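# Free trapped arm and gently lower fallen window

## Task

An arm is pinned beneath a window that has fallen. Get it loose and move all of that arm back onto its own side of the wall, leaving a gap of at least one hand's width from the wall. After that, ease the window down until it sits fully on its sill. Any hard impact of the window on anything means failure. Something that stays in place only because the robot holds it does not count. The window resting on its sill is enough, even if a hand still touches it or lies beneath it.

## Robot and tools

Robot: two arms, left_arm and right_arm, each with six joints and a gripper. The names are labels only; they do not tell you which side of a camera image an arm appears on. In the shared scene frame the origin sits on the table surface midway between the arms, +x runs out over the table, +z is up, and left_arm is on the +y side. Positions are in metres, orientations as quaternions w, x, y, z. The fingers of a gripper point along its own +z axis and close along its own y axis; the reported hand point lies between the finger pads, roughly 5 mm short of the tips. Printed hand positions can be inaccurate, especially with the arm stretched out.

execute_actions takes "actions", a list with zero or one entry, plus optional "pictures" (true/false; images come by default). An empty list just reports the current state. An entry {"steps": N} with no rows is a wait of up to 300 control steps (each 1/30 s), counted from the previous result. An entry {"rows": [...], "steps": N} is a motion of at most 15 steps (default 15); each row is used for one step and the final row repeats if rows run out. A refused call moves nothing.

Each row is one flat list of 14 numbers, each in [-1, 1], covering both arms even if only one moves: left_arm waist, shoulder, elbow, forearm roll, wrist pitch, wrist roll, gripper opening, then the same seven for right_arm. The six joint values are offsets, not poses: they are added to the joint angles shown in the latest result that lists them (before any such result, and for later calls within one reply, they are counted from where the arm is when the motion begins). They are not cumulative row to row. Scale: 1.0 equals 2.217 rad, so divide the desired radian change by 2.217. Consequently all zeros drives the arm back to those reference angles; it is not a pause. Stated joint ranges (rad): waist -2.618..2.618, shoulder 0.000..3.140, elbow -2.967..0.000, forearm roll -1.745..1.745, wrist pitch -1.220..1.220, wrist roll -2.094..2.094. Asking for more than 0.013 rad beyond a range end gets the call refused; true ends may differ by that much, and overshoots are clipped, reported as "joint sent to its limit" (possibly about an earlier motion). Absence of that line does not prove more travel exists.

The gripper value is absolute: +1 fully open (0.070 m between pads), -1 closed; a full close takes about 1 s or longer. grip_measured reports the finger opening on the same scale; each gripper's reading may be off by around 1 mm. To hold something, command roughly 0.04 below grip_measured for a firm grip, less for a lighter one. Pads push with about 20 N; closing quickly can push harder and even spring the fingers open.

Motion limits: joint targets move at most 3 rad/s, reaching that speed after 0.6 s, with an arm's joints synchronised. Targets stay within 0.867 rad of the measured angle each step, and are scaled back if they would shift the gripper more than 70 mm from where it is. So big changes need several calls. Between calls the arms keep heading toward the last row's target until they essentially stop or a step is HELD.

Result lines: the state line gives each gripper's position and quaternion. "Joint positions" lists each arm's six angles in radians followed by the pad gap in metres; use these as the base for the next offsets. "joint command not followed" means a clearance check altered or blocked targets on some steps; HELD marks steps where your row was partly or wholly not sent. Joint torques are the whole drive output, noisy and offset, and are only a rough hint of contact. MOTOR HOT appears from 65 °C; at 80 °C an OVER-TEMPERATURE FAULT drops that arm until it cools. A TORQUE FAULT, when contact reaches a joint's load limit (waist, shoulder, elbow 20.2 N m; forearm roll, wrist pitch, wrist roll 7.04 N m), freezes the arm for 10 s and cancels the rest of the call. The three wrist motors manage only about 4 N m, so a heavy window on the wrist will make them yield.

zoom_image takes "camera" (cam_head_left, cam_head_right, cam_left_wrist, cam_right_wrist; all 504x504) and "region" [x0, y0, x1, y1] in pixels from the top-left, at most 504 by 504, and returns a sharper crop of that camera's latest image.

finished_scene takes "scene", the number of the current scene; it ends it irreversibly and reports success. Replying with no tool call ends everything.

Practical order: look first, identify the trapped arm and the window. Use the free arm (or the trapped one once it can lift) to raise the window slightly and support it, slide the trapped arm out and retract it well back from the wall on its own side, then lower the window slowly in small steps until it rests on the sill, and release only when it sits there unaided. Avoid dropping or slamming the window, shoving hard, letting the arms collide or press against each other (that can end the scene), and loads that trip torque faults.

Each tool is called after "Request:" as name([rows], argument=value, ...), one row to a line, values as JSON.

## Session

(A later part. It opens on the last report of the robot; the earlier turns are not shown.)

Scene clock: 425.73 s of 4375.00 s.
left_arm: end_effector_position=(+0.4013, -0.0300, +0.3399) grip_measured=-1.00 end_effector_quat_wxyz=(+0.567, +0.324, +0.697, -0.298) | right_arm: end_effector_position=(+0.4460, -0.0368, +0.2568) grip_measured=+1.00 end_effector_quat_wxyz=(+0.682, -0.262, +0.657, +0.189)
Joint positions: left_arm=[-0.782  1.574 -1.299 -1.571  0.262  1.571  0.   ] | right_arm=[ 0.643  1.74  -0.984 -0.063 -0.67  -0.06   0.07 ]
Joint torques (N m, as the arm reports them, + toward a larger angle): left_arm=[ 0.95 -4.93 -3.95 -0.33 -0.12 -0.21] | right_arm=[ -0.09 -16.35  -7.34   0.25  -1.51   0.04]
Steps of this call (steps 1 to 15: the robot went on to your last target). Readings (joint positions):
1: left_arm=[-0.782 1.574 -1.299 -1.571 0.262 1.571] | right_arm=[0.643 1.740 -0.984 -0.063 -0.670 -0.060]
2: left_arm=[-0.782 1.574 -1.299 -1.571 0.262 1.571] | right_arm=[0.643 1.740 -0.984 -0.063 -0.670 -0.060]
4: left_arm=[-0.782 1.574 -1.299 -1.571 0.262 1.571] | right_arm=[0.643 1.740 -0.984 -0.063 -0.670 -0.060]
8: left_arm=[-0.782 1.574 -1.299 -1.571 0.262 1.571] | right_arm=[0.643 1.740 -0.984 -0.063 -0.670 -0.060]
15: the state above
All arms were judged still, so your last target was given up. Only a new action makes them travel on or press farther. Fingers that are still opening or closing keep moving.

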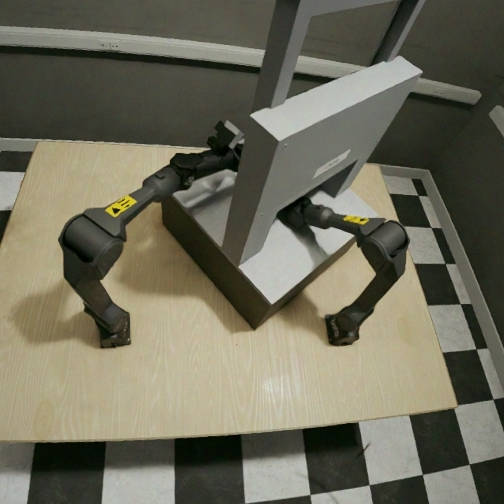

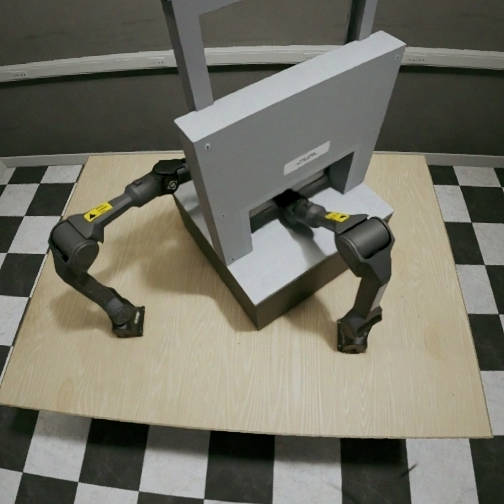

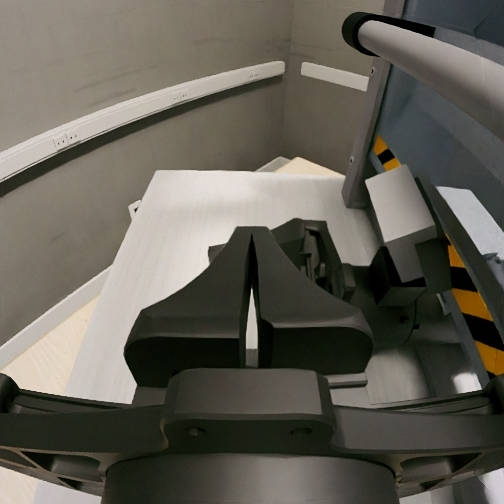

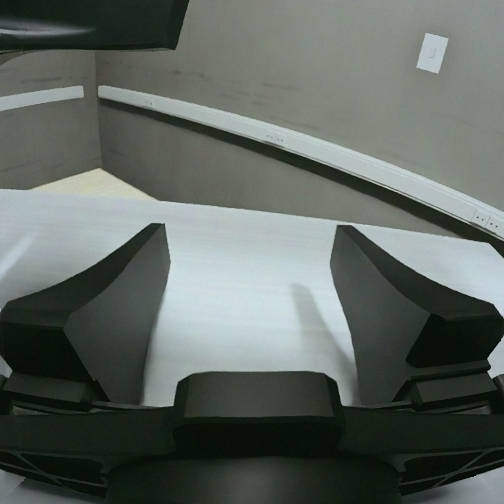

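Request:
execute_actions([
  {"rows": [[-0.0478, 0, 0, 0, -0.0478, 0, -1.0, 0, 0, 0, 0, 0, 0, 1.0]], "steps": 15},
], pictures=false)

Request:
execute_actions([
  {"steps": 15},
])

Scene clock: 435.43 s of 4375.00 s.
left_arm: end_effector_position=(+0.3815, -0.0532, +0.3390) grip_measured=-1.00 end_effector_quat_wxyz=(+0.568, +0.331, +0.695, -0.291) | right_arm: end_effector_position=(+0.4460, -0.0368, +0.2568) grip_measured=+1.00 end_effector_quat_wxyz=(+0.682, -0.262, +0.657, +0.189)
Joint positions: left_arm=[-0.888  1.574 -1.299 -1.571  0.156  1.571  0.   ] | right_arm=[ 0.643  1.74  -0.984 -0.063 -0.67  -0.06   0.07 ]
Joint torques (N m, as the arm reports them, + toward a larger angle): left_arm=[ 1.38 -4.79 -4.05 -0.22  0.02 -0.22] | right_arm=[ -0.1  -16.35  -7.36   0.24  -1.51   0.03]
Steps of this call (steps 1 to 90: nothing new was sent; then 6.20 s passed at rest; steps 91 to 105: all 15 steps of this action). Readings (joint positions):
91: left_arm=[-0.782 1.574 -1.299 -1.571 0.261 1.571] | right_arm=[0.643 1.740 -0.984 -0.063 -0.670 -0.060]
92: left_arm=[-0.787 1.574 -1.299 -1.571 0.254 1.571] | right_arm=[0.643 1.740 -0.984 -0.063 -0.670 -0.060]
94: left_arm=[-0.817 1.574 -1.299 -1.571 0.223 1.571] | right_arm=[0.643 1.740 -0.984 -0.063 -0.670 -0.060]
98: left_arm=[-0.888 1.574 -1.299 -1.571 0.157 1.571] | right_arm=[0.643 1.740 -0.984 -0.063 -0.670 -0.060]
105: the state above

Scene clock: 435.93 s of 4375.00 s.
left_arm: end_effector_position=(+0.3816, -0.0531, +0.3390) grip_measured=-1.00 end_effector_quat_wxyz=(+0.568, +0.331, +0.695, -0.291) | right_arm: end_effector_position=(+0.4460, -0.0368, +0.2568) grip_measured=+1.00 end_effector_quat_wxyz=(+0.682, -0.262, +0.657, +0.189)
Joint positions: left_arm=[-0.888  1.574 -1.299 -1.571  0.156  1.571  0.   ] | right_arm=[ 0.643  1.74  -0.984 -0.063 -0.67  -0.06   0.07 ]
Joint torques (N m, as the arm reports them, + toward a larger angle): left_arm=[ 1.34 -4.79 -4.12 -0.22  0.01 -0.22] | right_arm=[ -0.09 -16.35  -7.36   0.24  -1.52   0.03]
Steps of this call (steps 1 to 15: the robot went on to your last target). Readings (joint positions):
1: left_arm=[-0.888 1.574 -1.299 -1.571 0.156 1.571] | right_arm=[0.643 1.740 -0.984 -0.063 -0.670 -0.060]
2: left_arm=[-0.888 1.574 -1.299 -1.571 0.156 1.571] | right_arm=[0.643 1.740 -0.984 -0.063 -0.670 -0.060]
4: left_arm=[-0.888 1.574 -1.299 -1.571 0.156 1.571] | right_arm=[0.643 1.740 -0.984 -0.063 -0.670 -0.060]
8: left_arm=[-0.888 1.574 -1.299 -1.571 0.156 1.571] | right_arm=[0.643 1.740 -0.984 -0.063 -0.670 -0.060]
15: the state above
All arms were judged still, so your last target was given up. Only a new action makes them travel on or press farther. Fingers that are still opening or closing keep moving.

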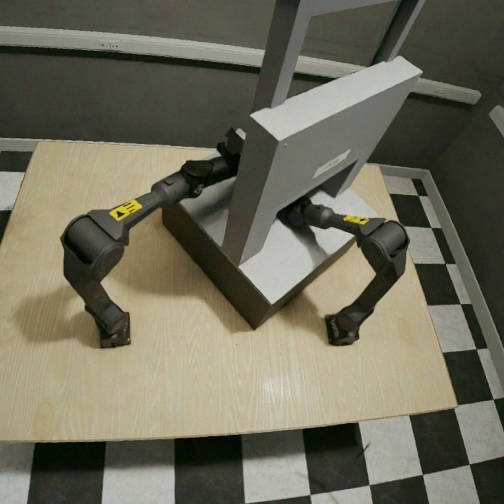

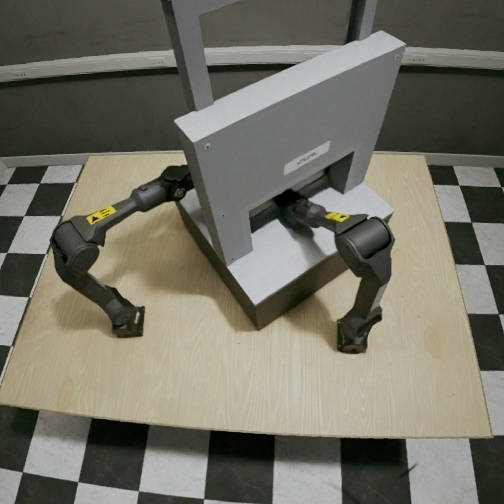

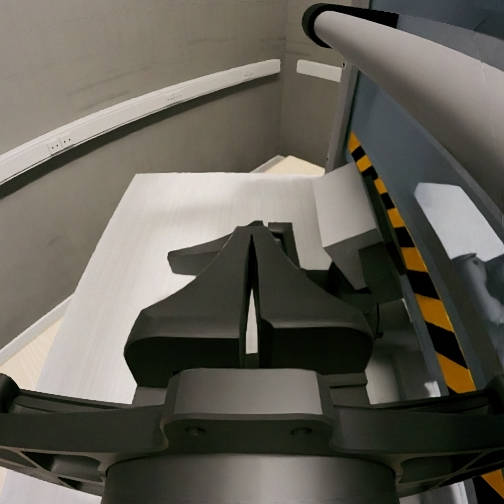

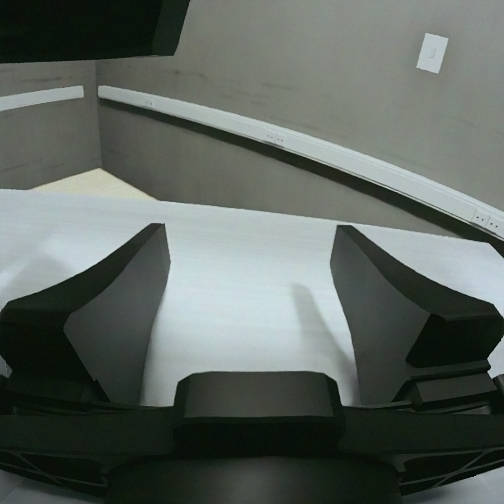

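Request:
execute_actions([
  {"rows": [[0, -0.001, -0.036, 0, 0, 0, -1.0, 0, 0, 0, 0, 0, 0, 1.0]], "steps": 15},
], pictures=false)

Request:
execute_actions([
  {"steps": 15},
], pictures=false)

Scene clock: 445.57 s of 4375.00 s.
left_arm: end_effector_position=(+0.3849, -0.0555, +0.3753) grip_measured=-1.00 end_effector_quat_wxyz=(+0.597, +0.324, +0.671, -0.299) | right_arm: end_effector_position=(+0.4460, -0.0368, +0.2602) grip_measured=+1.00 end_effector_quat_wxyz=(+0.684, -0.261, +0.654, +0.190)
Joint positions: left_arm=[-0.888  1.575 -1.377 -1.57   0.155  1.572  0.   ] | right_arm=[ 0.643  1.737 -0.987 -0.063 -0.671 -0.06   0.07 ]
Joint torques (N m, as the arm reports them, + toward a larger angle): left_arm=[ 0.99 -8.99 -6.78 -0.69  0.42 -0.37] | right_arm=[ -0.06 -11.48  -3.64   0.19  -0.82   0.03]
Steps of this call (steps 1 to 90: nothing new was sent; then 6.13 s passed at rest; steps 91 to 105: all 15 steps of this action). Readings (joint positions):
91: left_arm=[-0.888 1.574 -1.299 -1.571 0.156 1.571] | right_arm=[0.643 1.740 -0.984 -0.063 -0.670 -0.060]
92: left_arm=[-0.888 1.574 -1.304 -1.571 0.156 1.571] | right_arm=[0.643 1.740 -0.984 -0.063 -0.670 -0.060]
94: left_arm=[-0.888 1.574 -1.335 -1.571 0.156 1.571] | right_arm=[0.643 1.740 -0.984 -0.063 -0.670 -0.060]
98: left_arm=[-0.888 1.575 -1.377 -1.570 0.155 1.572] | right_arm=[0.643 1.737 -0.988 -0.063 -0.672 -0.060]
105: the state above

Scene clock: 446.07 s of 4375.00 s.
left_arm: end_effector_position=(+0.3846, -0.0554, +0.3755) grip_measured=-1.00 end_effector_quat_wxyz=(+0.597, +0.323, +0.671, -0.299) | right_arm: end_effector_position=(+0.4459, -0.0369, +0.2577) grip_measured=+1.00 end_effector_quat_wxyz=(+0.682, -0.262, +0.656, +0.189)
Joint positions: left_arm=[-0.888  1.574 -1.377 -1.57   0.155  1.572  0.   ] | right_arm=[ 0.643  1.738 -0.985 -0.063 -0.67  -0.06   0.07 ]
Joint torques (N m, as the arm reports them, + toward a larger angle): left_arm=[  0.64 -11.73  -8.52  -1.05   0.73  -0.51] | right_arm=[-0.04 -9.09 -2.43  0.13 -0.62  0.03]
Steps of this call (steps 1 to 15: the robot went on to your last target). Readings (joint positions):
1: left_arm=[-0.888 1.575 -1.377 -1.570 0.155 1.572] | right_arm=[0.643 1.737 -0.987 -0.063 -0.671 -0.060]
2: left_arm=[-0.888 1.575 -1.377 -1.570 0.155 1.572] | right_arm=[0.643 1.737 -0.987 -0.063 -0.671 -0.060]
4: left_arm=[-0.888 1.575 -1.377 -1.570 0.155 1.572] | right_arm=[0.643 1.737 -0.987 -0.063 -0.671 -0.060]
8: left_arm=[-0.888 1.574 -1.377 -1.570 0.155 1.572] | right_arm=[0.643 1.737 -0.986 -0.063 -0.671 -0.060]
15: the state above
All arms were judged still, so your last target was given up. Only a new action makes them travel on or press farther. Fingers that are still opening or closing keep moving.

Request:
execute_actions([
  {"rows": [[0, 0, -0.004, 0, 0, 0, -1.0, 0, 0, 0, 0, 0, 0, 1.0],[0, 0, -0.008, 0, 0, 0, -1.0, 0, 0, 0, 0, 0, 0, 1.0],[0, 0, -0.012, 0, 0, 0, -1.0, 0, 0, 0, 0, 0, 0, 1.0],[0, 0, -0.016, 0, 0, 0, -1.0, 0, 0, 0, 0, 0, 0, 1.0],[0, 0, -0.020, 0, 0, 0, -1.0, 0, 0, 0, 0, 0, 0, 1.0],[0, 0, -0.024, 0, 0, 0, -1.0, 0, 0, 0, 0, 0, 0, 1.0],[0, 0, -0.028, 0, 0, 0, -1.0, 0, 0, 0, 0, 0, 0, 1.0],[0, 0, -0.032, 0, 0, 0, -1.0, 0, 0, 0, 0, 0, 0, 1.0],[0, 0, -0.036, 0, 0, 0, -1.0, 0, 0, 0, 0, 0, 0, 1.0],[0, 0, -0.040, 0, 0, 0, -1.0, 0, 0, 0, 0, 0, 0, 1.0],[0, 0, -0.044, 0, 0, 0, -1.0, 0, 0, 0, 0, 0, 0, 1.0],[0, 0, -0.048, 0, 0, 0, -1.0, 0, 0, 0, 0, 0, 0, 1.0],[0, 0, -0.052, 0, 0, 0, -1.0, 0, 0, 0, 0, 0, 0, 1.0],[0, 0, -0.056, 0, 0, 0, -1.0, 0, 0, 0, 0, 0, 0, 1.0],[0, 0, -0.060, 0, 0, 0, -1.0, 0, 0, 0, 0, 0, 0, 1.0]], "steps": 15},
], pictures=false)

Request:
execute_actions([
  {"rows": [[0, 0, -0.004, 0, 0, 0, -1.0, 0, 0, 0, 0, 0, 0, 1.0],[0, 0, -0.008, 0, 0, 0, -1.0, 0, 0, 0, 0, 0, 0, 1.0],[0, 0, -0.012, 0, 0, 0, -1.0, 0, 0, 0, 0, 0, 0, 1.0],[0, 0, -0.016, 0, 0, 0, -1.0, 0, 0, 0, 0, 0, 0, 1.0],[0, 0, -0.020, 0, 0, 0, -1.0, 0, 0, 0, 0, 0, 0, 1.0],[0, 0, -0.024, 0, 0, 0, -1.0, 0, 0, 0, 0, 0, 0, 1.0],[0, 0, -0.028, 0, 0, 0, -1.0, 0, 0, 0, 0, 0, 0, 1.0],[0, 0, -0.032, 0, 0, 0, -1.0, 0, 0, 0, 0, 0, 0, 1.0],[0, 0, -0.036, 0, 0, 0, -1.0, 0, 0, 0, 0, 0, 0, 1.0],[0, 0, -0.040, 0, 0, 0, -1.0, 0, 0, 0, 0, 0, 0, 1.0],[0, 0, -0.044, 0, 0, 0, -1.0, 0, 0, 0, 0, 0, 0, 1.0],[0, 0, -0.048, 0, 0, 0, -1.0, 0, 0, 0, 0, 0, 0, 1.0],[0, 0, -0.052, 0, 0, 0, -1.0, 0, 0, 0, 0, 0, 0, 1.0],[0, 0, -0.056, 0, 0, 0, -1.0, 0, 0, 0, 0, 0, 0, 1.0],[0, 0, -0.064, 0, 0, 0, -1.0, 0, 0, 0, 0, 0, 0, 1.0]], "steps": 15},
], pictures=false)

Request:
execute_actions([
  {"steps": 20},
])

Scene clock: 462.97 s of 4375.00 s.
left_arm: end_effector_position=(+0.3858, -0.0568, +0.4313) grip_measured=-1.00 end_effector_quat_wxyz=(+0.638, +0.311, +0.631, -0.312) | right_arm: end_effector_position=(+0.4459, -0.0369, +0.2571) grip_measured=+1.00 end_effector_quat_wxyz=(+0.682, -0.262, +0.656, +0.189)
Joint positions: left_arm=[-0.888  1.58  -1.502 -1.57   0.155  1.571  0.   ] | right_arm=[ 0.643  1.739 -0.984 -0.063 -0.67  -0.06   0.07 ]
Joint torques (N m, as the arm reports them, + toward a larger angle): left_arm=[ -0.52 -15.18 -10.63  -0.76   1.17  -0.3 ] | right_arm=[  0.26 -10.49  -3.44   0.    -0.75   0.04]
Steps of this call (steps 1 to 90: nothing new was sent; then 13.40 s passed at rest; steps 91 to 105: all 15 steps of this action). Readings (joint positions):
91: left_arm=[-0.888 1.574 -1.379 -1.571 0.156 1.571] | right_arm=[0.643 1.739 -0.984 -0.063 -0.670 -0.060]
92: left_arm=[-0.888 1.574 -1.384 -1.571 0.156 1.571] | right_arm=[0.643 1.739 -0.984 -0.063 -0.670 -0.060]
94: left_arm=[-0.888 1.574 -1.404 -1.571 0.156 1.571] | right_arm=[0.643 1.739 -0.984 -0.063 -0.670 -0.060]
98: left_arm=[-0.888 1.575 -1.441 -1.571 0.156 1.571] | right_arm=[0.643 1.739 -0.984 -0.063 -0.670 -0.060]
105: the state above

Scene clock: 463.47 s of 4375.00 s.
left_arm: end_effector_position=(+0.3863, -0.0571, +0.4790) grip_measured=-1.00 end_effector_quat_wxyz=(+0.672, +0.300, +0.595, -0.322) | right_arm: end_effector_position=(+0.4459, -0.0369, +0.2571) grip_measured=+1.00 end_effector_quat_wxyz=(+0.682, -0.262, +0.656, +0.189)
Joint positions: left_arm=[-0.888  1.6   -1.626 -1.569  0.154  1.572  0.   ] | right_arm=[ 0.643  1.739 -0.984 -0.063 -0.67  -0.06   0.07 ]
Joint torques (N m, as the arm reports them, + toward a larger angle): left_arm=[ -0.39 -17.16 -13.64  -1.07   1.3   -0.31] | right_arm=[  0.23 -10.54  -3.19  -0.01  -0.72   0.04]
Steps of this call (steps 1 to 15: all 15 steps of this action). Readings (joint positions):
1: left_arm=[-0.888 1.581 -1.510 -1.570 0.155 1.571] | right_arm=[0.643 1.739 -0.984 -0.063 -0.670 -0.060]
2: left_arm=[-0.888 1.583 -1.514 -1.570 0.155 1.571] | right_arm=[0.643 1.739 -0.984 -0.063 -0.670 -0.060]
4: left_arm=[-0.888 1.583 -1.528 -1.570 0.155 1.571] | right_arm=[0.643 1.739 -0.984 -0.063 -0.670 -0.060]
8: left_arm=[-0.888 1.589 -1.564 -1.570 0.154 1.571] | right_arm=[0.643 1.739 -0.984 -0.063 -0.670 -0.060]
15: the state above

Scene clock: 464.13 s of 4375.00 s.
left_arm: end_effector_position=(+0.3863, -0.0574, +0.4848) grip_measured=-1.00 end_effector_quat_wxyz=(+0.676, +0.298, +0.591, -0.324) | right_arm: end_effector_position=(+0.4459, -0.0369, +0.2571) grip_measured=+1.00 end_effector_quat_wxyz=(+0.682, -0.262, +0.656, +0.189)
Joint positions: left_arm=[-0.888  1.605 -1.644 -1.57   0.155  1.572  0.   ] | right_arm=[ 0.643  1.739 -0.984 -0.063 -0.67  -0.06   0.07 ]
Joint torques (N m, as the arm reports them, + toward a larger angle): left_arm=[ -0.05 -17.36 -10.4   -1.24   1.47  -0.49] | right_arm=[  0.25 -10.53  -3.22  -0.01  -0.72   0.04]
Steps of this call (steps 1 to 20: the robot went on to your last target). Readings (joint positions):
1: left_arm=[-0.888 1.603 -1.637 -1.569 0.154 1.572] | right_arm=[0.643 1.739 -0.984 -0.063 -0.670 -0.060]
2: left_arm=[-0.888 1.605 -1.644 -1.569 0.154 1.572] | right_arm=[0.643 1.739 -0.984 -0.063 -0.670 -0.060]
4: left_arm=[-0.888 1.605 -1.646 -1.569 0.154 1.572] | right_arm=[0.643 1.739 -0.984 -0.063 -0.670 -0.060]
8: left_arm=[-0.888 1.605 -1.645 -1.569 0.154 1.572] | right_arm=[0.643 1.739 -0.984 -0.063 -0.670 -0.060]
20: the state above

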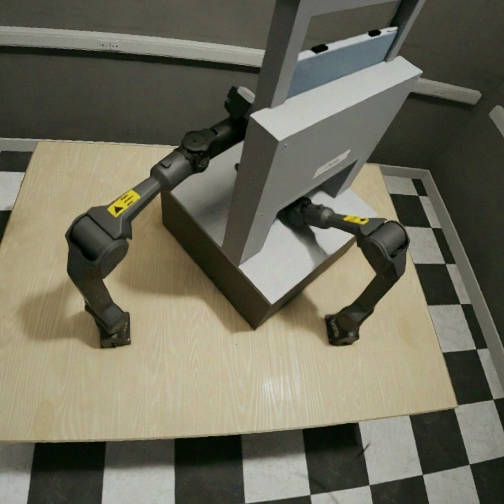

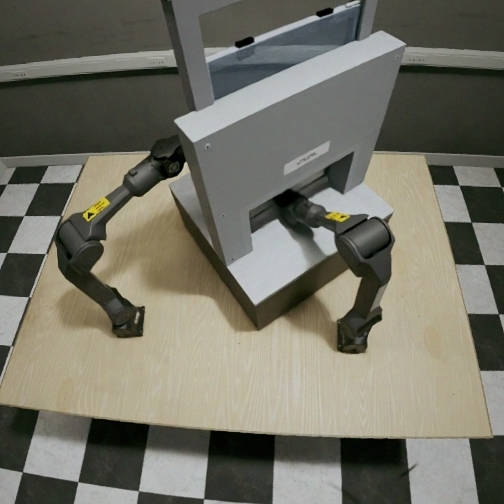

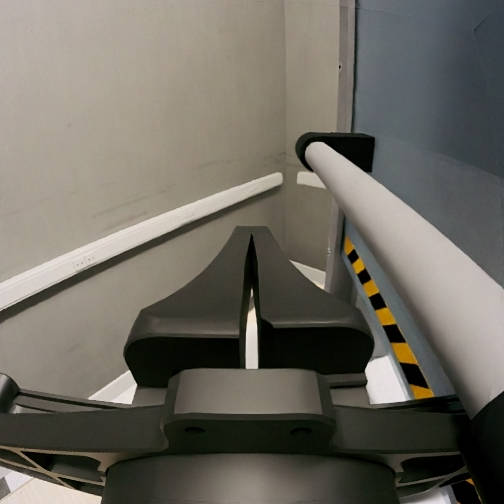

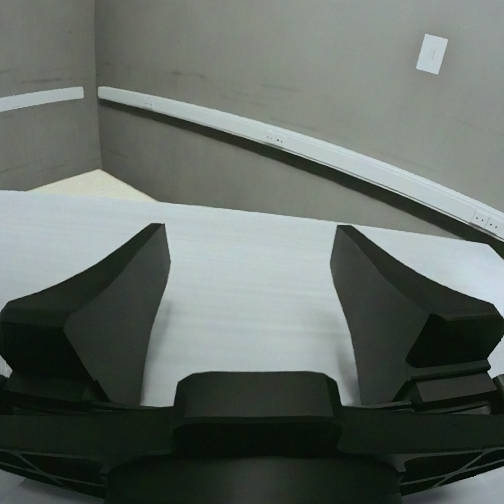

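Request:
execute_actions([
  {"rows": [[0, 0, 0, 0, 0, 0, -1.0, 0, -0.1079, 0.1359, 0, -0.0271, 0, 1.0]], "steps": 15},
], pictures=false)

Request:
execute_actions([
  {"steps": 12},
])

Scene clock: 497.33 s of 4375.00 s.
left_arm: end_effector_position=(+0.3869, -0.0581, +0.4836) grip_measured=-1.00 end_effector_quat_wxyz=(+0.675, +0.298, +0.592, -0.324) | right_arm: end_effector_position=(+0.3830, -0.0802, +0.2567) grip_measured=+1.00 end_effector_quat_wxyz=(+0.681, -0.262, +0.657, +0.191)
Joint positions: left_arm=[-0.888  1.607 -1.644 -1.571  0.155  1.571  0.   ] | right_arm=[ 0.643  1.497 -0.681 -0.063 -0.73  -0.06   0.07 ]
Joint torques (N m, as the arm reports them, + toward a larger angle): left_arm=[  0.06 -13.51  -9.28  -0.79   0.53  -0.31] | right_arm=[ 0.25 -5.59 -3.79  0.   -0.89  0.04]
Steps of this call (steps 1 to 15: the robot went on to your last target; steps 16 to 90: nothing new was sent; then 29.70 s passed at rest; steps 91 to 105: all 15 steps of this action). Readings (joint positions):
91: left_arm=[-0.888 1.605 -1.644 -1.570 0.155 1.571] | right_arm=[0.643 1.739 -0.984 -0.063 -0.670 -0.060]
92: left_arm=[-0.888 1.607 -1.644 -1.570 0.155 1.571] | right_arm=[0.643 1.734 -0.978 -0.063 -0.670 -0.060]
94: left_arm=[-0.888 1.609 -1.646 -1.572 0.160 1.571] | right_arm=[0.643 1.710 -0.947 -0.063 -0.676 -0.060]
98: left_arm=[-0.888 1.608 -1.645 -1.572 0.158 1.571] | right_arm=[0.643 1.607 -0.818 -0.063 -0.703 -0.060]
105: the state above

Scene clock: 497.73 s of 4375.00 s.
left_arm: end_effector_position=(+0.3869, -0.0580, +0.4836) grip_measured=-1.00 end_effector_quat_wxyz=(+0.675, +0.299, +0.592, -0.324) | right_arm: end_effector_position=(+0.3834, -0.0799, +0.2563) grip_measured=+1.00 end_effector_quat_wxyz=(+0.680, -0.262, +0.657, +0.191)
Joint positions: left_arm=[-0.888  1.607 -1.644 -1.57   0.155  1.572  0.   ] | right_arm=[ 0.643  1.5   -0.683 -0.063 -0.73  -0.06   0.07 ]
Joint torques (N m, as the arm reports them, + toward a larger angle): left_arm=[  0.11 -13.63  -9.29  -0.75   0.52  -0.28] | right_arm=[ 0.26 -6.68 -4.51 -0.01 -0.84  0.05]
Steps of this call (steps 1 to 12: the robot went on to your last target). Readings (joint positions):
1: left_arm=[-0.888 1.607 -1.644 -1.570 0.155 1.571] | right_arm=[0.643 1.498 -0.681 -0.063 -0.730 -0.060]
2: left_arm=[-0.888 1.607 -1.644 -1.570 0.155 1.571] | right_arm=[0.643 1.498 -0.681 -0.063 -0.730 -0.060]
4: left_arm=[-0.888 1.607 -1.644 -1.570 0.155 1.571] | right_arm=[0.643 1.499 -0.681 -0.063 -0.730 -0.060]
8: left_arm=[-0.888 1.607 -1.644 -1.570 0.155 1.571] | right_arm=[0.643 1.500 -0.682 -0.063 -0.730 -0.060]
12: the state above

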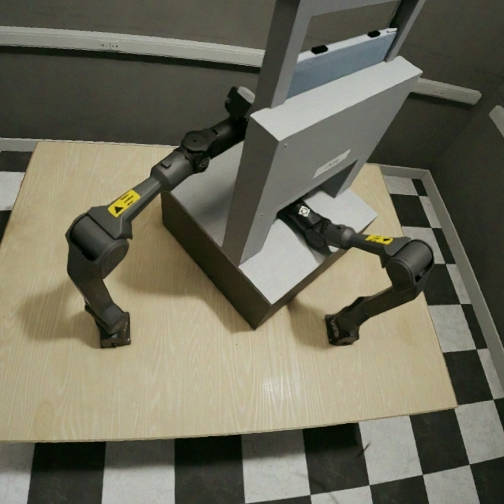

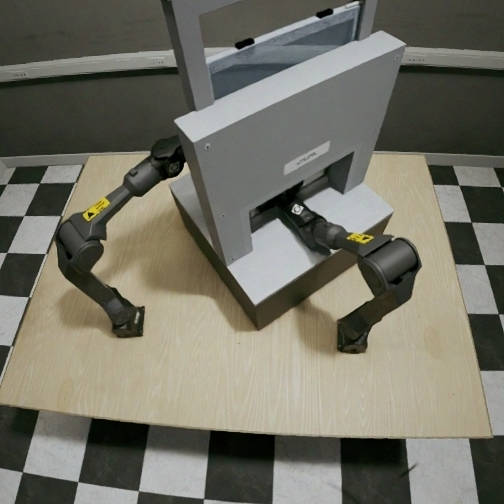

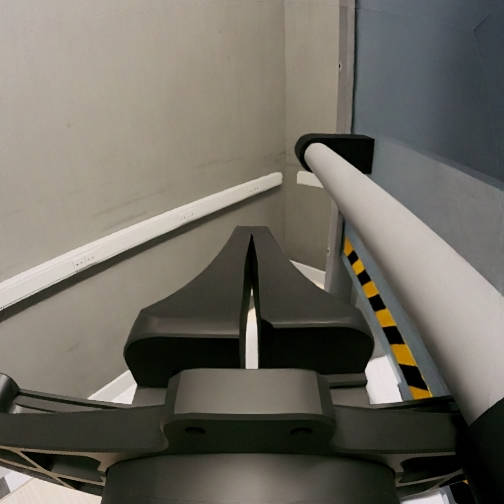

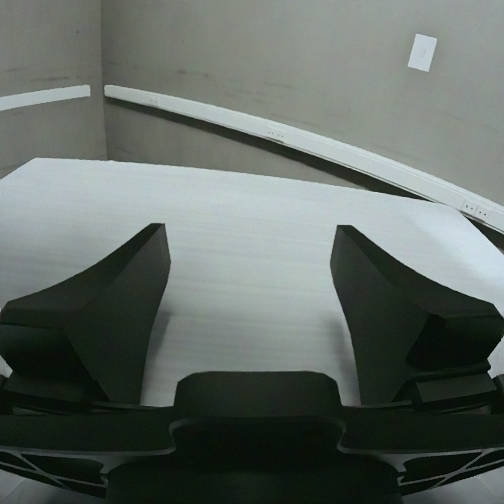

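Request:
execute_actions([
  {"rows": [[0, 0, 0, 0, 0, 0, -1.0, 0, -0.1361, 0.1199, 0, 0.0162, 0, 1.0]], "steps": 15},
], pictures=false)

Request:
execute_actions([
  {"steps": 10},
], pictures=false)

Request:
execute_actions([
  {"rows": [[0, 0, 0, 0, 0, 0, -1.0, 0, -0.1902, 0.0851, 0, 0.1051, 0, 1.0]], "steps": 15},
], pictures=false)

Request:
execute_actions([
  {"steps": 15},
])

Scene clock: 502.23 s of 4375.00 s.
left_arm: end_effector_position=(+0.3869, -0.0581, +0.4835) grip_measured=-1.00 end_effector_quat_wxyz=(+0.675, +0.299, +0.592, -0.324) | right_arm: end_effector_position=(+0.3176, -0.1265, +0.2566) grip_measured=+1.00 end_effector_quat_wxyz=(+0.681, -0.262, +0.657, +0.190)
Joint positions: left_arm=[-0.888  1.607 -1.644 -1.57   0.155  1.572  0.   ] | right_arm=[ 0.643  1.195 -0.415 -0.063 -0.694 -0.06   0.07 ]
Joint torques (N m, as the arm reports them, + toward a larger angle): left_arm=[  0.81 -12.97  -9.51  -0.78   0.52  -0.35] | right_arm=[ 0.22 -2.37 -3.87 -0.01 -0.68  0.05]
Steps of this call (steps 1 to 15: the robot went on to your last target; steps 16 to 90: nothing new was sent; then 1.00 s passed at rest; steps 91 to 105: all 15 steps of this action). Readings (joint positions):
91: left_arm=[-0.888 1.608 -1.644 -1.570 0.155 1.572] | right_arm=[0.643 1.499 -0.683 -0.063 -0.730 -0.060]
92: left_arm=[-0.888 1.607 -1.644 -1.570 0.155 1.572] | right_arm=[0.643 1.494 -0.679 -0.063 -0.729 -0.060]
94: left_arm=[-0.888 1.607 -1.644 -1.570 0.155 1.572] | right_arm=[0.643 1.465 -0.653 -0.063 -0.725 -0.060]
98: left_arm=[-0.888 1.607 -1.644 -1.570 0.155 1.572] | right_arm=[0.643 1.335 -0.538 -0.063 -0.710 -0.060]
105: the state above

Scene clock: 502.57 s of 4375.00 s.
left_arm: end_effector_position=(+0.3869, -0.0581, +0.4835) grip_measured=-1.00 end_effector_quat_wxyz=(+0.675, +0.299, +0.592, -0.324) | right_arm: end_effector_position=(+0.3180, -0.1263, +0.2559) grip_measured=+1.00 end_effector_quat_wxyz=(+0.680, -0.262, +0.657, +0.190)
Joint positions: left_arm=[-0.888  1.607 -1.644 -1.57   0.155  1.572  0.   ] | right_arm=[ 0.643  1.198 -0.416 -0.063 -0.694 -0.06   0.07 ]
Joint torques (N m, as the arm reports them, + toward a larger angle): left_arm=[  0.81 -13.09  -9.54  -0.78   0.52  -0.37] | right_arm=[ 0.28 -3.18 -4.64 -0.01 -0.73  0.04]
Steps of this call (steps 1 to 10: the robot went on to your last target). Readings (joint positions):
1: left_arm=[-0.888 1.607 -1.644 -1.570 0.155 1.572] | right_arm=[0.643 1.196 -0.415 -0.063 -0.694 -0.060]
2: left_arm=[-0.888 1.607 -1.644 -1.570 0.155 1.572] | right_arm=[0.643 1.197 -0.415 -0.063 -0.694 -0.060]
4: left_arm=[-0.888 1.607 -1.644 -1.570 0.155 1.572] | right_arm=[0.643 1.198 -0.415 -0.063 -0.694 -0.060]
8: left_arm=[-0.888 1.607 -1.644 -1.570 0.155 1.572] | right_arm=[0.643 1.198 -0.416 -0.063 -0.694 -0.060]
10: the state above

Scene clock: 503.07 s of 4375.00 s.
left_arm: end_effector_position=(+0.3869, -0.0581, +0.4835) grip_measured=-1.00 end_effector_quat_wxyz=(+0.675, +0.299, +0.592, -0.324) | right_arm: end_effector_position=(+0.2564, -0.1726, +0.2570) grip_measured=+1.00 end_effector_quat_wxyz=(+0.683, -0.261, +0.657, +0.183)
Joint positions: left_arm=[-0.888  1.607 -1.644 -1.57   0.155  1.572  0.   ] | right_arm=[ 0.643  0.792 -0.235 -0.063 -0.471 -0.06   0.07 ]
Joint torques (N m, as the arm reports them, + toward a larger angle): left_arm=[  0.81 -13.    -9.51  -0.78   0.53  -0.36] | right_arm=[ 0.25  1.02 -3.62 -0.01 -0.76  0.05]
Steps of this call (steps 1 to 15: all 15 steps of this action). Readings (joint positions):
1: left_arm=[-0.888 1.607 -1.644 -1.570 0.155 1.572] | right_arm=[0.643 1.198 -0.416 -0.063 -0.694 -0.060]
2: left_arm=[-0.888 1.607 -1.644 -1.570 0.155 1.572] | right_arm=[0.643 1.192 -0.415 -0.063 -0.690 -0.060]
4: left_arm=[-0.888 1.607 -1.644 -1.570 0.155 1.572] | right_arm=[0.643 1.163 -0.403 -0.063 -0.673 -0.060]
8: left_arm=[-0.888 1.607 -1.644 -1.570 0.155 1.572] | right_arm=[0.643 1.033 -0.343 -0.063 -0.602 -0.060]
15: the state above

Scene clock: 503.57 s of 4375.00 s.
left_arm: end_effector_position=(+0.3869, -0.0581, +0.4835) grip_measured=-1.00 end_effector_quat_wxyz=(+0.675, +0.299, +0.592, -0.324) | right_arm: end_effector_position=(+0.2541, -0.1744, +0.2555) grip_measured=+1.00 end_effector_quat_wxyz=(+0.682, -0.261, +0.658, +0.183)
Joint positions: left_arm=[-0.888  1.607 -1.644 -1.57   0.155  1.572  0.   ] | right_arm=[ 0.643  0.777 -0.227 -0.063 -0.461 -0.06   0.07 ]
Joint torques (N m, as the arm reports them, + toward a larger angle): left_arm=[  0.78 -13.02  -9.5   -0.78   0.53  -0.36] | right_arm=[ 0.26  0.33 -4.3  -0.02 -0.9   0.04]
Steps of this call (steps 1 to 15: the robot went on to your last target). Readings (joint positions):
1: left_arm=[-0.888 1.607 -1.644 -1.570 0.155 1.572] | right_arm=[0.643 0.781 -0.230 -0.063 -0.464 -0.060]
2: left_arm=[-0.888 1.607 -1.644 -1.570 0.155 1.572] | right_arm=[0.643 0.775 -0.227 -0.063 -0.461 -0.060]
4: left_arm=[-0.888 1.607 -1.644 -1.570 0.155 1.572] | right_arm=[0.643 0.775 -0.227 -0.063 -0.460 -0.060]
8: left_arm=[-0.888 1.607 -1.644 -1.570 0.155 1.572] | right_arm=[0.643 0.776 -0.227 -0.063 -0.460 -0.060]
15: the state above

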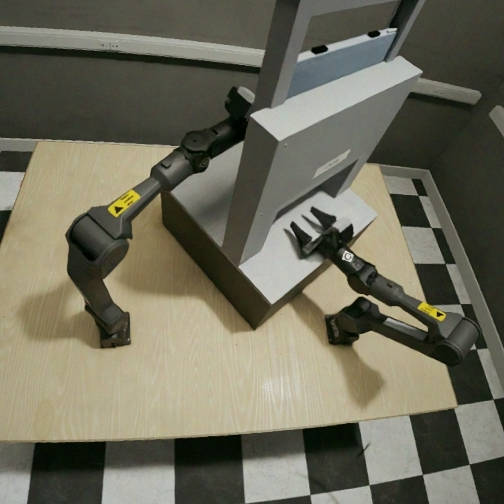

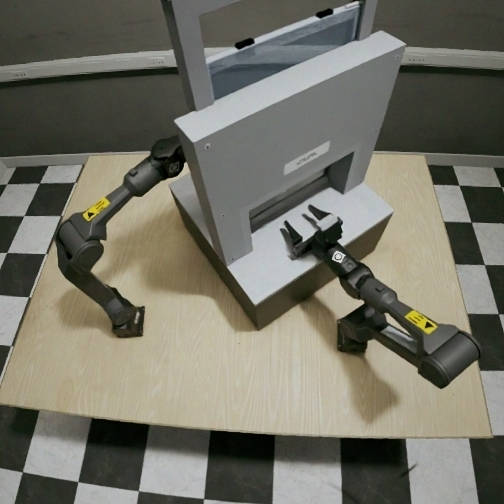

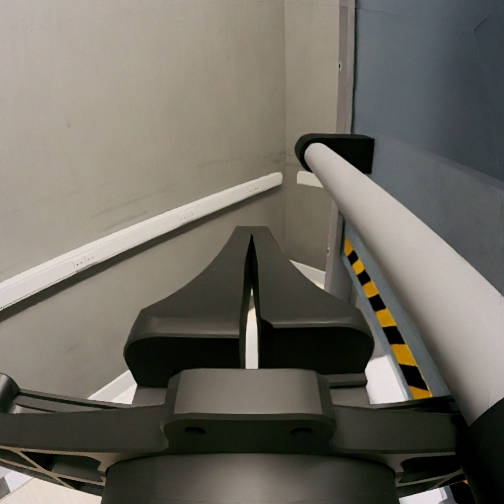

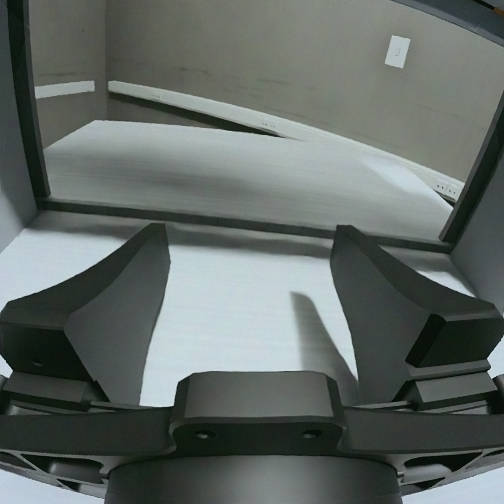

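Request:
execute_actions([
  {"rows": [[0, 0, 0.0027, 0, 0, 0, -1.0, 0, -0.2585, 0.0198, 0, 0.2380, 0, 1.0],[0, 0, 0.0053, 0, 0, 0, -1.0, 0, -0.2585, 0.0198, 0, 0.2380, 0, 1.0],[0, 0, 0.008, 0, 0, 0, -1.0, 0, -0.2585, 0.0198, 0, 0.2380, 0, 1.0],[0, 0, 0.0107, 0, 0, 0, -1.0, 0, -0.2585, 0.0198, 0, 0.2380, 0, 1.0],[0, 0, 0.0133, 0, 0, 0, -1.0, 0, -0.2585, 0.0198, 0, 0.2380, 0, 1.0],[0, 0, 0.016, 0, 0, 0, -1.0, 0, -0.2585, 0.0198, 0, 0.2380, 0, 1.0],[0, 0, 0.0187, 0, 0, 0, -1.0, 0, -0.2585, 0.0198, 0, 0.2380, 0, 1.0],[0, 0, 0.0213, 0, 0, 0, -1.0, 0, -0.2585, 0.0198, 0, 0.2380, 0, 1.0],[0, 0, 0.024, 0, 0, 0, -1.0, 0, -0.2585, 0.0198, 0, 0.2380, 0, 1.0],[0, 0, 0.0267, 0, 0, 0, -1.0, 0, -0.2585, 0.0198, 0, 0.2380, 0, 1.0],[0, 0, 0.0293, 0, 0, 0, -1.0, 0, -0.2585, 0.0198, 0, 0.2380, 0, 1.0],[0, 0, 0.032, 0, 0, 0, -1.0, 0, -0.2585, 0.0198, 0, 0.2380, 0, 1.0],[0, 0, 0.0347, 0, 0, 0, -1.0, 0, -0.2585, 0.0198, 0, 0.2380, 0, 1.0],[0, 0, 0.0373, 0, 0, 0, -1.0, 0, -0.2585, 0.0198, 0, 0.2380, 0, 1.0],[0, 0, 0.040, 0, 0, 0, -1.0, 0, -0.2585, 0.0198, 0, 0.2380, 0, 1.0]], "steps": 15},
], pictures=false)

Request:
execute_actions([
  {"steps": 15},
], pictures=false)

Request:
execute_actions([
  {"rows": [[0, 0, 0.0027, 0, 0, 0, -1.0, 0, 0, 0, 0, 0, 0, 1.0],[0, 0, 0.0053, 0, 0, 0, -1.0, 0, 0, 0, 0, 0, 0, 1.0],[0, 0, 0.008, 0, 0, 0, -1.0, 0, 0, 0, 0, 0, 0, 1.0],[0, 0, 0.0107, 0, 0, 0, -1.0, 0, 0, 0, 0, 0, 0, 1.0],[0, 0, 0.0133, 0, 0, 0, -1.0, 0, 0, 0, 0, 0, 0, 1.0],[0, 0, 0.016, 0, 0, 0, -1.0, 0, 0, 0, 0, 0, 0, 1.0],[0, 0, 0.0187, 0, 0, 0, -1.0, 0, 0, 0, 0, 0, 0, 1.0],[0, 0, 0.0213, 0, 0, 0, -1.0, 0, 0, 0, 0, 0, 0, 1.0],[0, 0, 0.024, 0, 0, 0, -1.0, 0, 0, 0, 0, 0, 0, 1.0],[0, 0, 0.0267, 0, 0, 0, -1.0, 0, 0, 0, 0, 0, 0, 1.0],[0, 0, 0.0293, 0, 0, 0, -1.0, 0, 0, 0, 0, 0, 0, 1.0],[0, 0, 0.032, 0, 0, 0, -1.0, 0, 0, 0, 0, 0, 0, 1.0],[0, 0, 0.0347, 0, 0, 0, -1.0, 0, 0, 0, 0, 0, 0, 1.0],[0, 0, 0.0373, 0, 0, 0, -1.0, 0, 0, 0, 0, 0, 0, 1.0],[0, 0, 0.040, 0, 0, 0, -1.0, 0, 0, 0, 0, 0, 0, 1.0]], "steps": 15},
], pictures=false)

Request:
execute_actions([
  {"rows": [[0, 0, 0.0027, 0, 0, 0, -1.0, 0, 0, 0, 0, 0, 0, 1.0],[0, 0, 0.0053, 0, 0, 0, -1.0, 0, 0, 0, 0, 0, 0, 1.0],[0, 0, 0.008, 0, 0, 0, -1.0, 0, 0, 0, 0, 0, 0, 1.0],[0, 0, 0.0107, 0, 0, 0, -1.0, 0, 0, 0, 0, 0, 0, 1.0],[0, 0, 0.0133, 0, 0, 0, -1.0, 0, 0, 0, 0, 0, 0, 1.0],[0, 0, 0.016, 0, 0, 0, -1.0, 0, 0, 0, 0, 0, 0, 1.0],[0, 0, 0.0187, 0, 0, 0, -1.0, 0, 0, 0, 0, 0, 0, 1.0],[0, 0, 0.0213, 0, 0, 0, -1.0, 0, 0, 0, 0, 0, 0, 1.0],[0, 0, 0.024, 0, 0, 0, -1.0, 0, 0, 0, 0, 0, 0, 1.0],[0, 0, 0.0267, 0, 0, 0, -1.0, 0, 0, 0, 0, 0, 0, 1.0],[0, 0, 0.0293, 0, 0, 0, -1.0, 0, 0, 0, 0, 0, 0, 1.0],[0, 0, 0.032, 0, 0, 0, -1.0, 0, 0, 0, 0, 0, 0, 1.0],[0, 0, 0.0347, 0, 0, 0, -1.0, 0, 0, 0, 0, 0, 0, 1.0],[0, 0, 0.0373, 0, 0, 0, -1.0, 0, 0, 0, 0, 0, 0, 1.0],[0, 0, 0.040, 0, 0, 0, -1.0, 0, 0, 0, 0, 0, 0, 1.0]], "steps": 15},
], pictures=false)

Request:
execute_actions([
  {"steps": 12},
])

Scene clock: 551.97 s of 4375.00 s.
left_arm: end_effector_position=(+0.3900, -0.0602, +0.4461) grip_measured=-1.00 end_effector_quat_wxyz=(+0.649, +0.307, +0.620, -0.315) | right_arm: end_effector_position=(+0.2011, -0.2190, +0.2596) grip_measured=+1.00 end_effector_quat_wxyz=(+0.686, -0.254, +0.660, +0.172)
Joint positions: left_arm=[-0.887  1.603 -1.559 -1.57   0.155  1.572  0.   ] | right_arm=[ 0.643  0.284 -0.19  -0.063 -0.009 -0.06   0.07 ]
Joint torques (N m, as the arm reports them, + toward a larger angle): left_arm=[-0.26 -6.45 -7.2  -0.8   0.11 -0.37] | right_arm=[ 0.23  4.09 -3.19 -0.05 -0.88  0.05]
Steps of this call (steps 1 to 15: the robot went on to your last target; steps 16 to 90: nothing new was sent; then 44.90 s passed at rest; steps 91 to 105: all 15 steps of this action). Readings (joint positions):
91: left_arm=[-0.888 1.607 -1.643 -1.570 0.155 1.572] | right_arm=[0.643 0.776 -0.227 -0.063 -0.461 -0.060]
92: left_arm=[-0.888 1.607 -1.639 -1.570 0.155 1.572] | right_arm=[0.643 0.771 -0.227 -0.063 -0.456 -0.060]
94: left_arm=[-0.888 1.604 -1.625 -1.570 0.155 1.572] | right_arm=[0.643 0.741 -0.227 -0.063 -0.427 -0.060]
98: left_arm=[-0.888 1.601 -1.602 -1.570 0.157 1.572] | right_arm=[0.643 0.611 -0.217 -0.063 -0.307 -0.060]
105: the state above

Scene clock: 552.47 s of 4375.00 s.
left_arm: end_effector_position=(+0.3913, -0.0612, +0.4418) grip_measured=-1.00 end_effector_quat_wxyz=(+0.647, +0.308, +0.623, -0.314) | right_arm: end_effector_position=(+0.1929, -0.2260, +0.2562) grip_measured=+1.00 end_effector_quat_wxyz=(+0.686, -0.252, +0.661, +0.170)
Joint positions: left_arm=[-0.887  1.608 -1.555 -1.57   0.154  1.572  0.   ] | right_arm=[ 0.643  0.204 -0.183 -0.063  0.067 -0.06   0.07 ]
Joint torques (N m, as the arm reports them, + toward a larger angle): left_arm=[-1.64 -6.78 -9.63 -0.78  0.28 -0.36] | right_arm=[ 0.2   3.65 -3.39 -0.07 -0.94  0.05]
Steps of this call (steps 1 to 15: the robot went on to your last target). Readings (joint positions):
1: left_arm=[-0.887 1.604 -1.554 -1.570 0.155 1.572] | right_arm=[0.643 0.257 -0.187 -0.063 0.016 -0.060]
2: left_arm=[-0.887 1.606 -1.553 -1.570 0.154 1.572] | right_arm=[0.643 0.235 -0.185 -0.063 0.036 -0.060]
4: left_arm=[-0.887 1.606 -1.553 -1.570 0.154 1.572] | right_arm=[0.643 0.207 -0.183 -0.063 0.062 -0.060]
8: left_arm=[-0.887 1.607 -1.554 -1.570 0.154 1.572] | right_arm=[0.643 0.203 -0.183 -0.063 0.067 -0.060]
15: the state above

Scene clock: 552.97 s of 4375.00 s.
left_arm: end_effector_position=(+0.3925, -0.0622, +0.4018) grip_measured=-1.00 end_effector_quat_wxyz=(+0.618, +0.317, +0.652, -0.305) | right_arm: end_effector_position=(+0.1929, -0.2260, +0.2562) grip_measured=+1.00 end_effector_quat_wxyz=(+0.686, -0.252, +0.661, +0.170)
Joint positions: left_arm=[-0.887  1.607 -1.469 -1.57   0.154  1.572  0.   ] | right_arm=[ 0.643  0.204 -0.183 -0.063  0.067 -0.06   0.07 ]
Joint torques (N m, as the arm reports them, + toward a larger angle): left_arm=[-1.18 -6.5  -7.65 -0.75  0.43 -0.35] | right_arm=[ 0.28  3.53 -3.31 -0.07 -0.92  0.05]
Steps of this call (steps 1 to 15: all 15 steps of this action). Readings (joint positions):
1: left_arm=[-0.887 1.608 -1.554 -1.570 0.154 1.572] | right_arm=[0.643 0.204 -0.183 -0.063 0.067 -0.060]
2: left_arm=[-0.887 1.607 -1.551 -1.570 0.154 1.572] | right_arm=[0.643 0.204 -0.183 -0.063 0.067 -0.060]
4: left_arm=[-0.887 1.607 -1.538 -1.570 0.154 1.572] | right_arm=[0.643 0.204 -0.183 -0.063 0.067 -0.060]
8: left_arm=[-0.887 1.607 -1.511 -1.570 0.154 1.572] | right_arm=[0.643 0.204 -0.183 -0.063 0.067 -0.060]
15: the state above

Scene clock: 553.47 s of 4375.00 s.
left_arm: end_effector_position=(+0.3913, -0.0611, +0.3610) grip_measured=-1.00 end_effector_quat_wxyz=(+0.587, +0.325, +0.680, -0.295) | right_arm: end_effector_position=(+0.1929, -0.2260, +0.2562) grip_measured=+1.00 end_effector_quat_wxyz=(+0.686, -0.252, +0.661, +0.170)
Joint positions: left_arm=[-0.887  1.609 -1.384 -1.57   0.154  1.572  0.   ] | right_arm=[ 0.643  0.204 -0.183 -0.063  0.067 -0.06   0.07 ]
Joint torques (N m, as the arm reports them, + toward a larger angle): left_arm=[-1.46 -7.58 -7.92 -0.75  0.46 -0.36] | right_arm=[ 0.25  3.54 -3.33 -0.06 -0.92  0.04]
Steps of this call (steps 1 to 15: all 15 steps of this action). Readings (joint positions):
1: left_arm=[-0.887 1.607 -1.464 -1.570 0.154 1.572] | right_arm=[0.643 0.204 -0.183 -0.063 0.067 -0.060]
2: left_arm=[-0.887 1.608 -1.460 -1.570 0.154 1.572] | right_arm=[0.643 0.204 -0.183 -0.063 0.067 -0.060]
4: left_arm=[-0.887 1.608 -1.450 -1.570 0.154 1.572] | right_arm=[0.643 0.204 -0.183 -0.063 0.067 -0.060]
8: left_arm=[-0.887 1.608 -1.425 -1.570 0.154 1.572] | right_arm=[0.643 0.204 -0.183 -0.063 0.067 -0.060]
15: the state above

Scene clock: 553.87 s of 4375.00 s.
left_arm: end_effector_position=(+0.3912, -0.0610, +0.3591) grip_measured=-1.00 end_effector_quat_wxyz=(+0.586, +0.326, +0.681, -0.295) | right_arm: end_effector_position=(+0.1929, -0.2260, +0.2562) grip_measured=+1.00 end_effector_quat_wxyz=(+0.686, -0.252, +0.661, +0.170)
Joint positions: left_arm=[-0.887  1.609 -1.38  -1.57   0.154  1.572  0.   ] | right_arm=[ 0.643  0.204 -0.183 -0.063  0.067 -0.06   0.07 ]
Joint torques (N m, as the arm reports them, + toward a larger angle): left_arm=[ -1.03  -9.18 -10.06  -0.78   0.57  -0.36] | right_arm=[ 0.25  3.47 -3.37 -0.06 -0.93  0.04]
Steps of this call (steps 1 to 12: the robot went on to your last target). Readings (joint positions):
1: left_arm=[-0.887 1.609 -1.379 -1.570 0.153 1.572] | right_arm=[0.643 0.204 -0.183 -0.063 0.067 -0.060]
2: left_arm=[-0.887 1.609 -1.378 -1.570 0.154 1.572] | right_arm=[0.643 0.204 -0.183 -0.063 0.067 -0.060]
4: left_arm=[-0.887 1.609 -1.378 -1.570 0.154 1.572] | right_arm=[0.643 0.204 -0.183 -0.063 0.067 -0.060]
8: left_arm=[-0.887 1.609 -1.378 -1.570 0.154 1.572] | right_arm=[0.643 0.204 -0.183 -0.063 0.067 -0.060]
12: the state above

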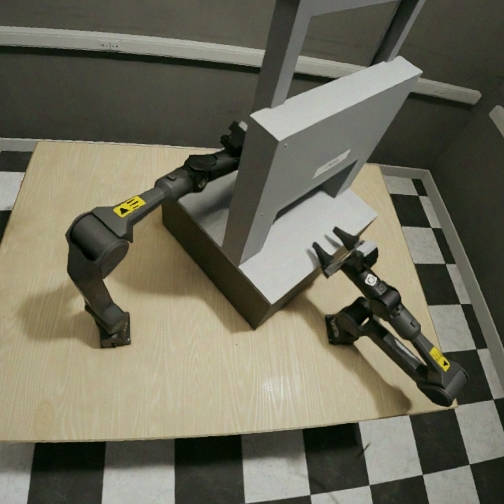

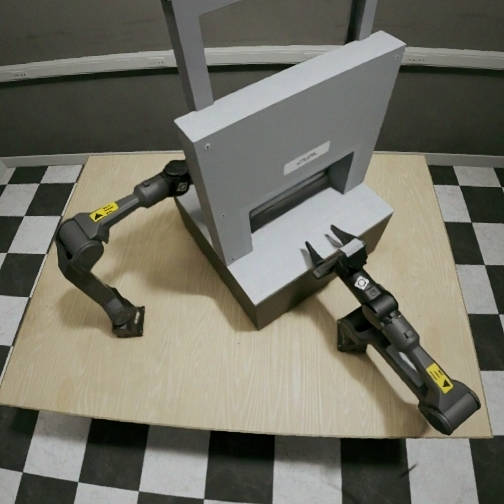

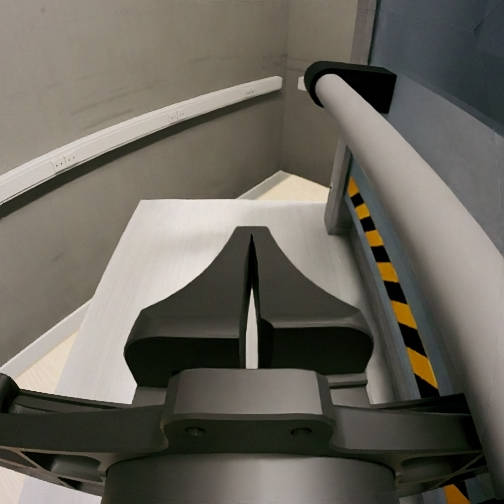

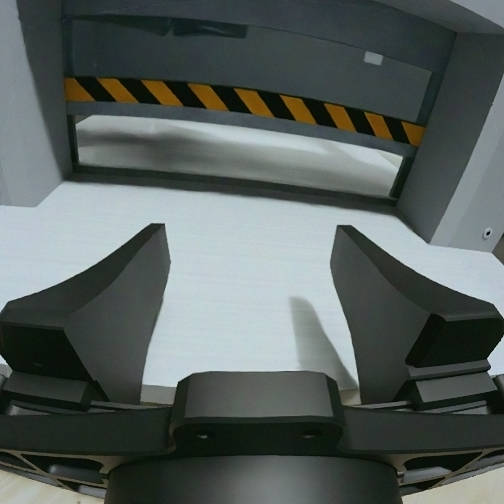

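Request:
execute_actions(actions=[])

Scene clock: 568.57 s of 4375.00 s.
left_arm: end_effector_position=(+0.3910, -0.0608, +0.3602) grip_measured=-1.00 end_effector_quat_wxyz=(+0.587, +0.326, +0.680, -0.295) | right_arm: end_effector_position=(+0.1929, -0.2260, +0.2562) grip_measured=+1.00 end_effector_quat_wxyz=(+0.686, -0.252, +0.661, +0.170)
Joint positions: left_arm=[-0.887  1.607 -1.381 -1.57   0.154  1.572  0.   ] | right_arm=[ 0.643  0.204 -0.183 -0.063  0.067 -0.06   0.07 ]
Joint torques (N m, as the arm reports them, + toward a larger angle): left_arm=[ -0.5  -10.98  -9.27  -1.02   1.06  -0.35] | right_arm=[ 0.28  3.18 -3.36 -0.06 -0.92  0.05]
Steps of this call (steps 1 to 15: the robot went on to your last target; steps 16 to 90: nothing new was sent; then 11.70 s passed at rest). Readings (joint positions):
1: left_arm=[-0.887 1.609 -1.380 -1.570 0.154 1.572] | right_arm=[0.643 0.204 -0.183 -0.063 0.067 -0.060]
2: left_arm=[-0.887 1.609 -1.380 -1.570 0.154 1.572] | right_arm=[0.643 0.204 -0.183 -0.063 0.067 -0.060]
4: left_arm=[-0.887 1.609 -1.380 -1.570 0.154 1.572] | right_arm=[0.643 0.204 -0.183 -0.063 0.067 -0.060]
8: left_arm=[-0.887 1.609 -1.381 -1.570 0.154 1.572] | right_arm=[0.643 0.204 -0.183 -0.063 0.067 -0.060]
90: the state above
All arms were judged still, so your last target was given up. Only a new action makes them travel on or press farther. Fingers that are still opening or closing keep moving.

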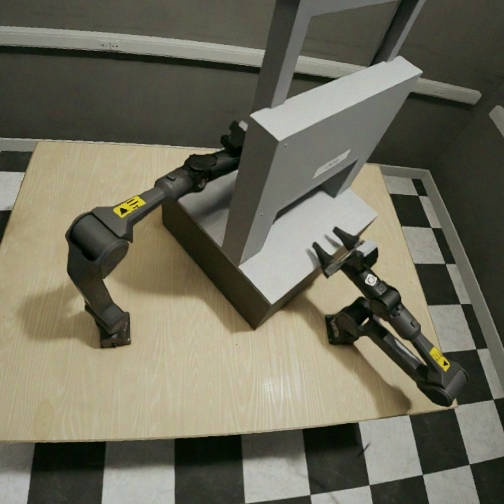

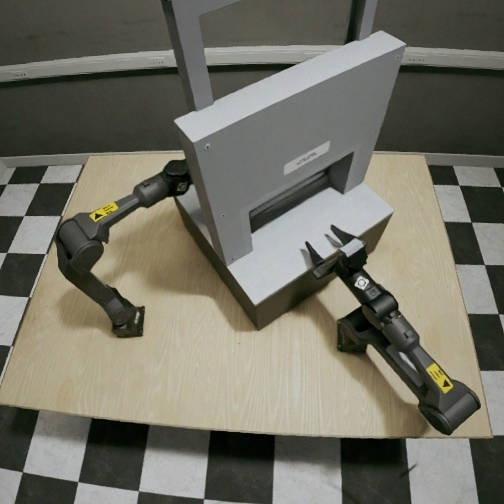

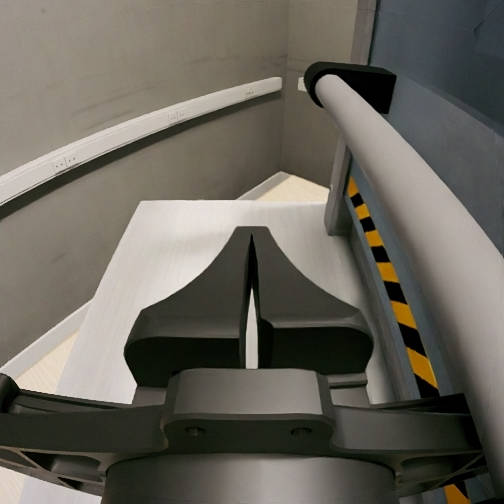

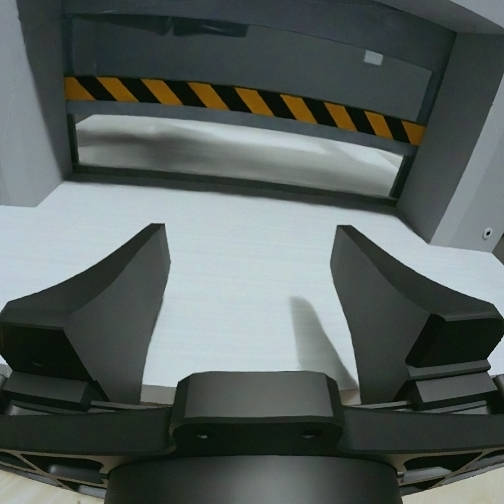

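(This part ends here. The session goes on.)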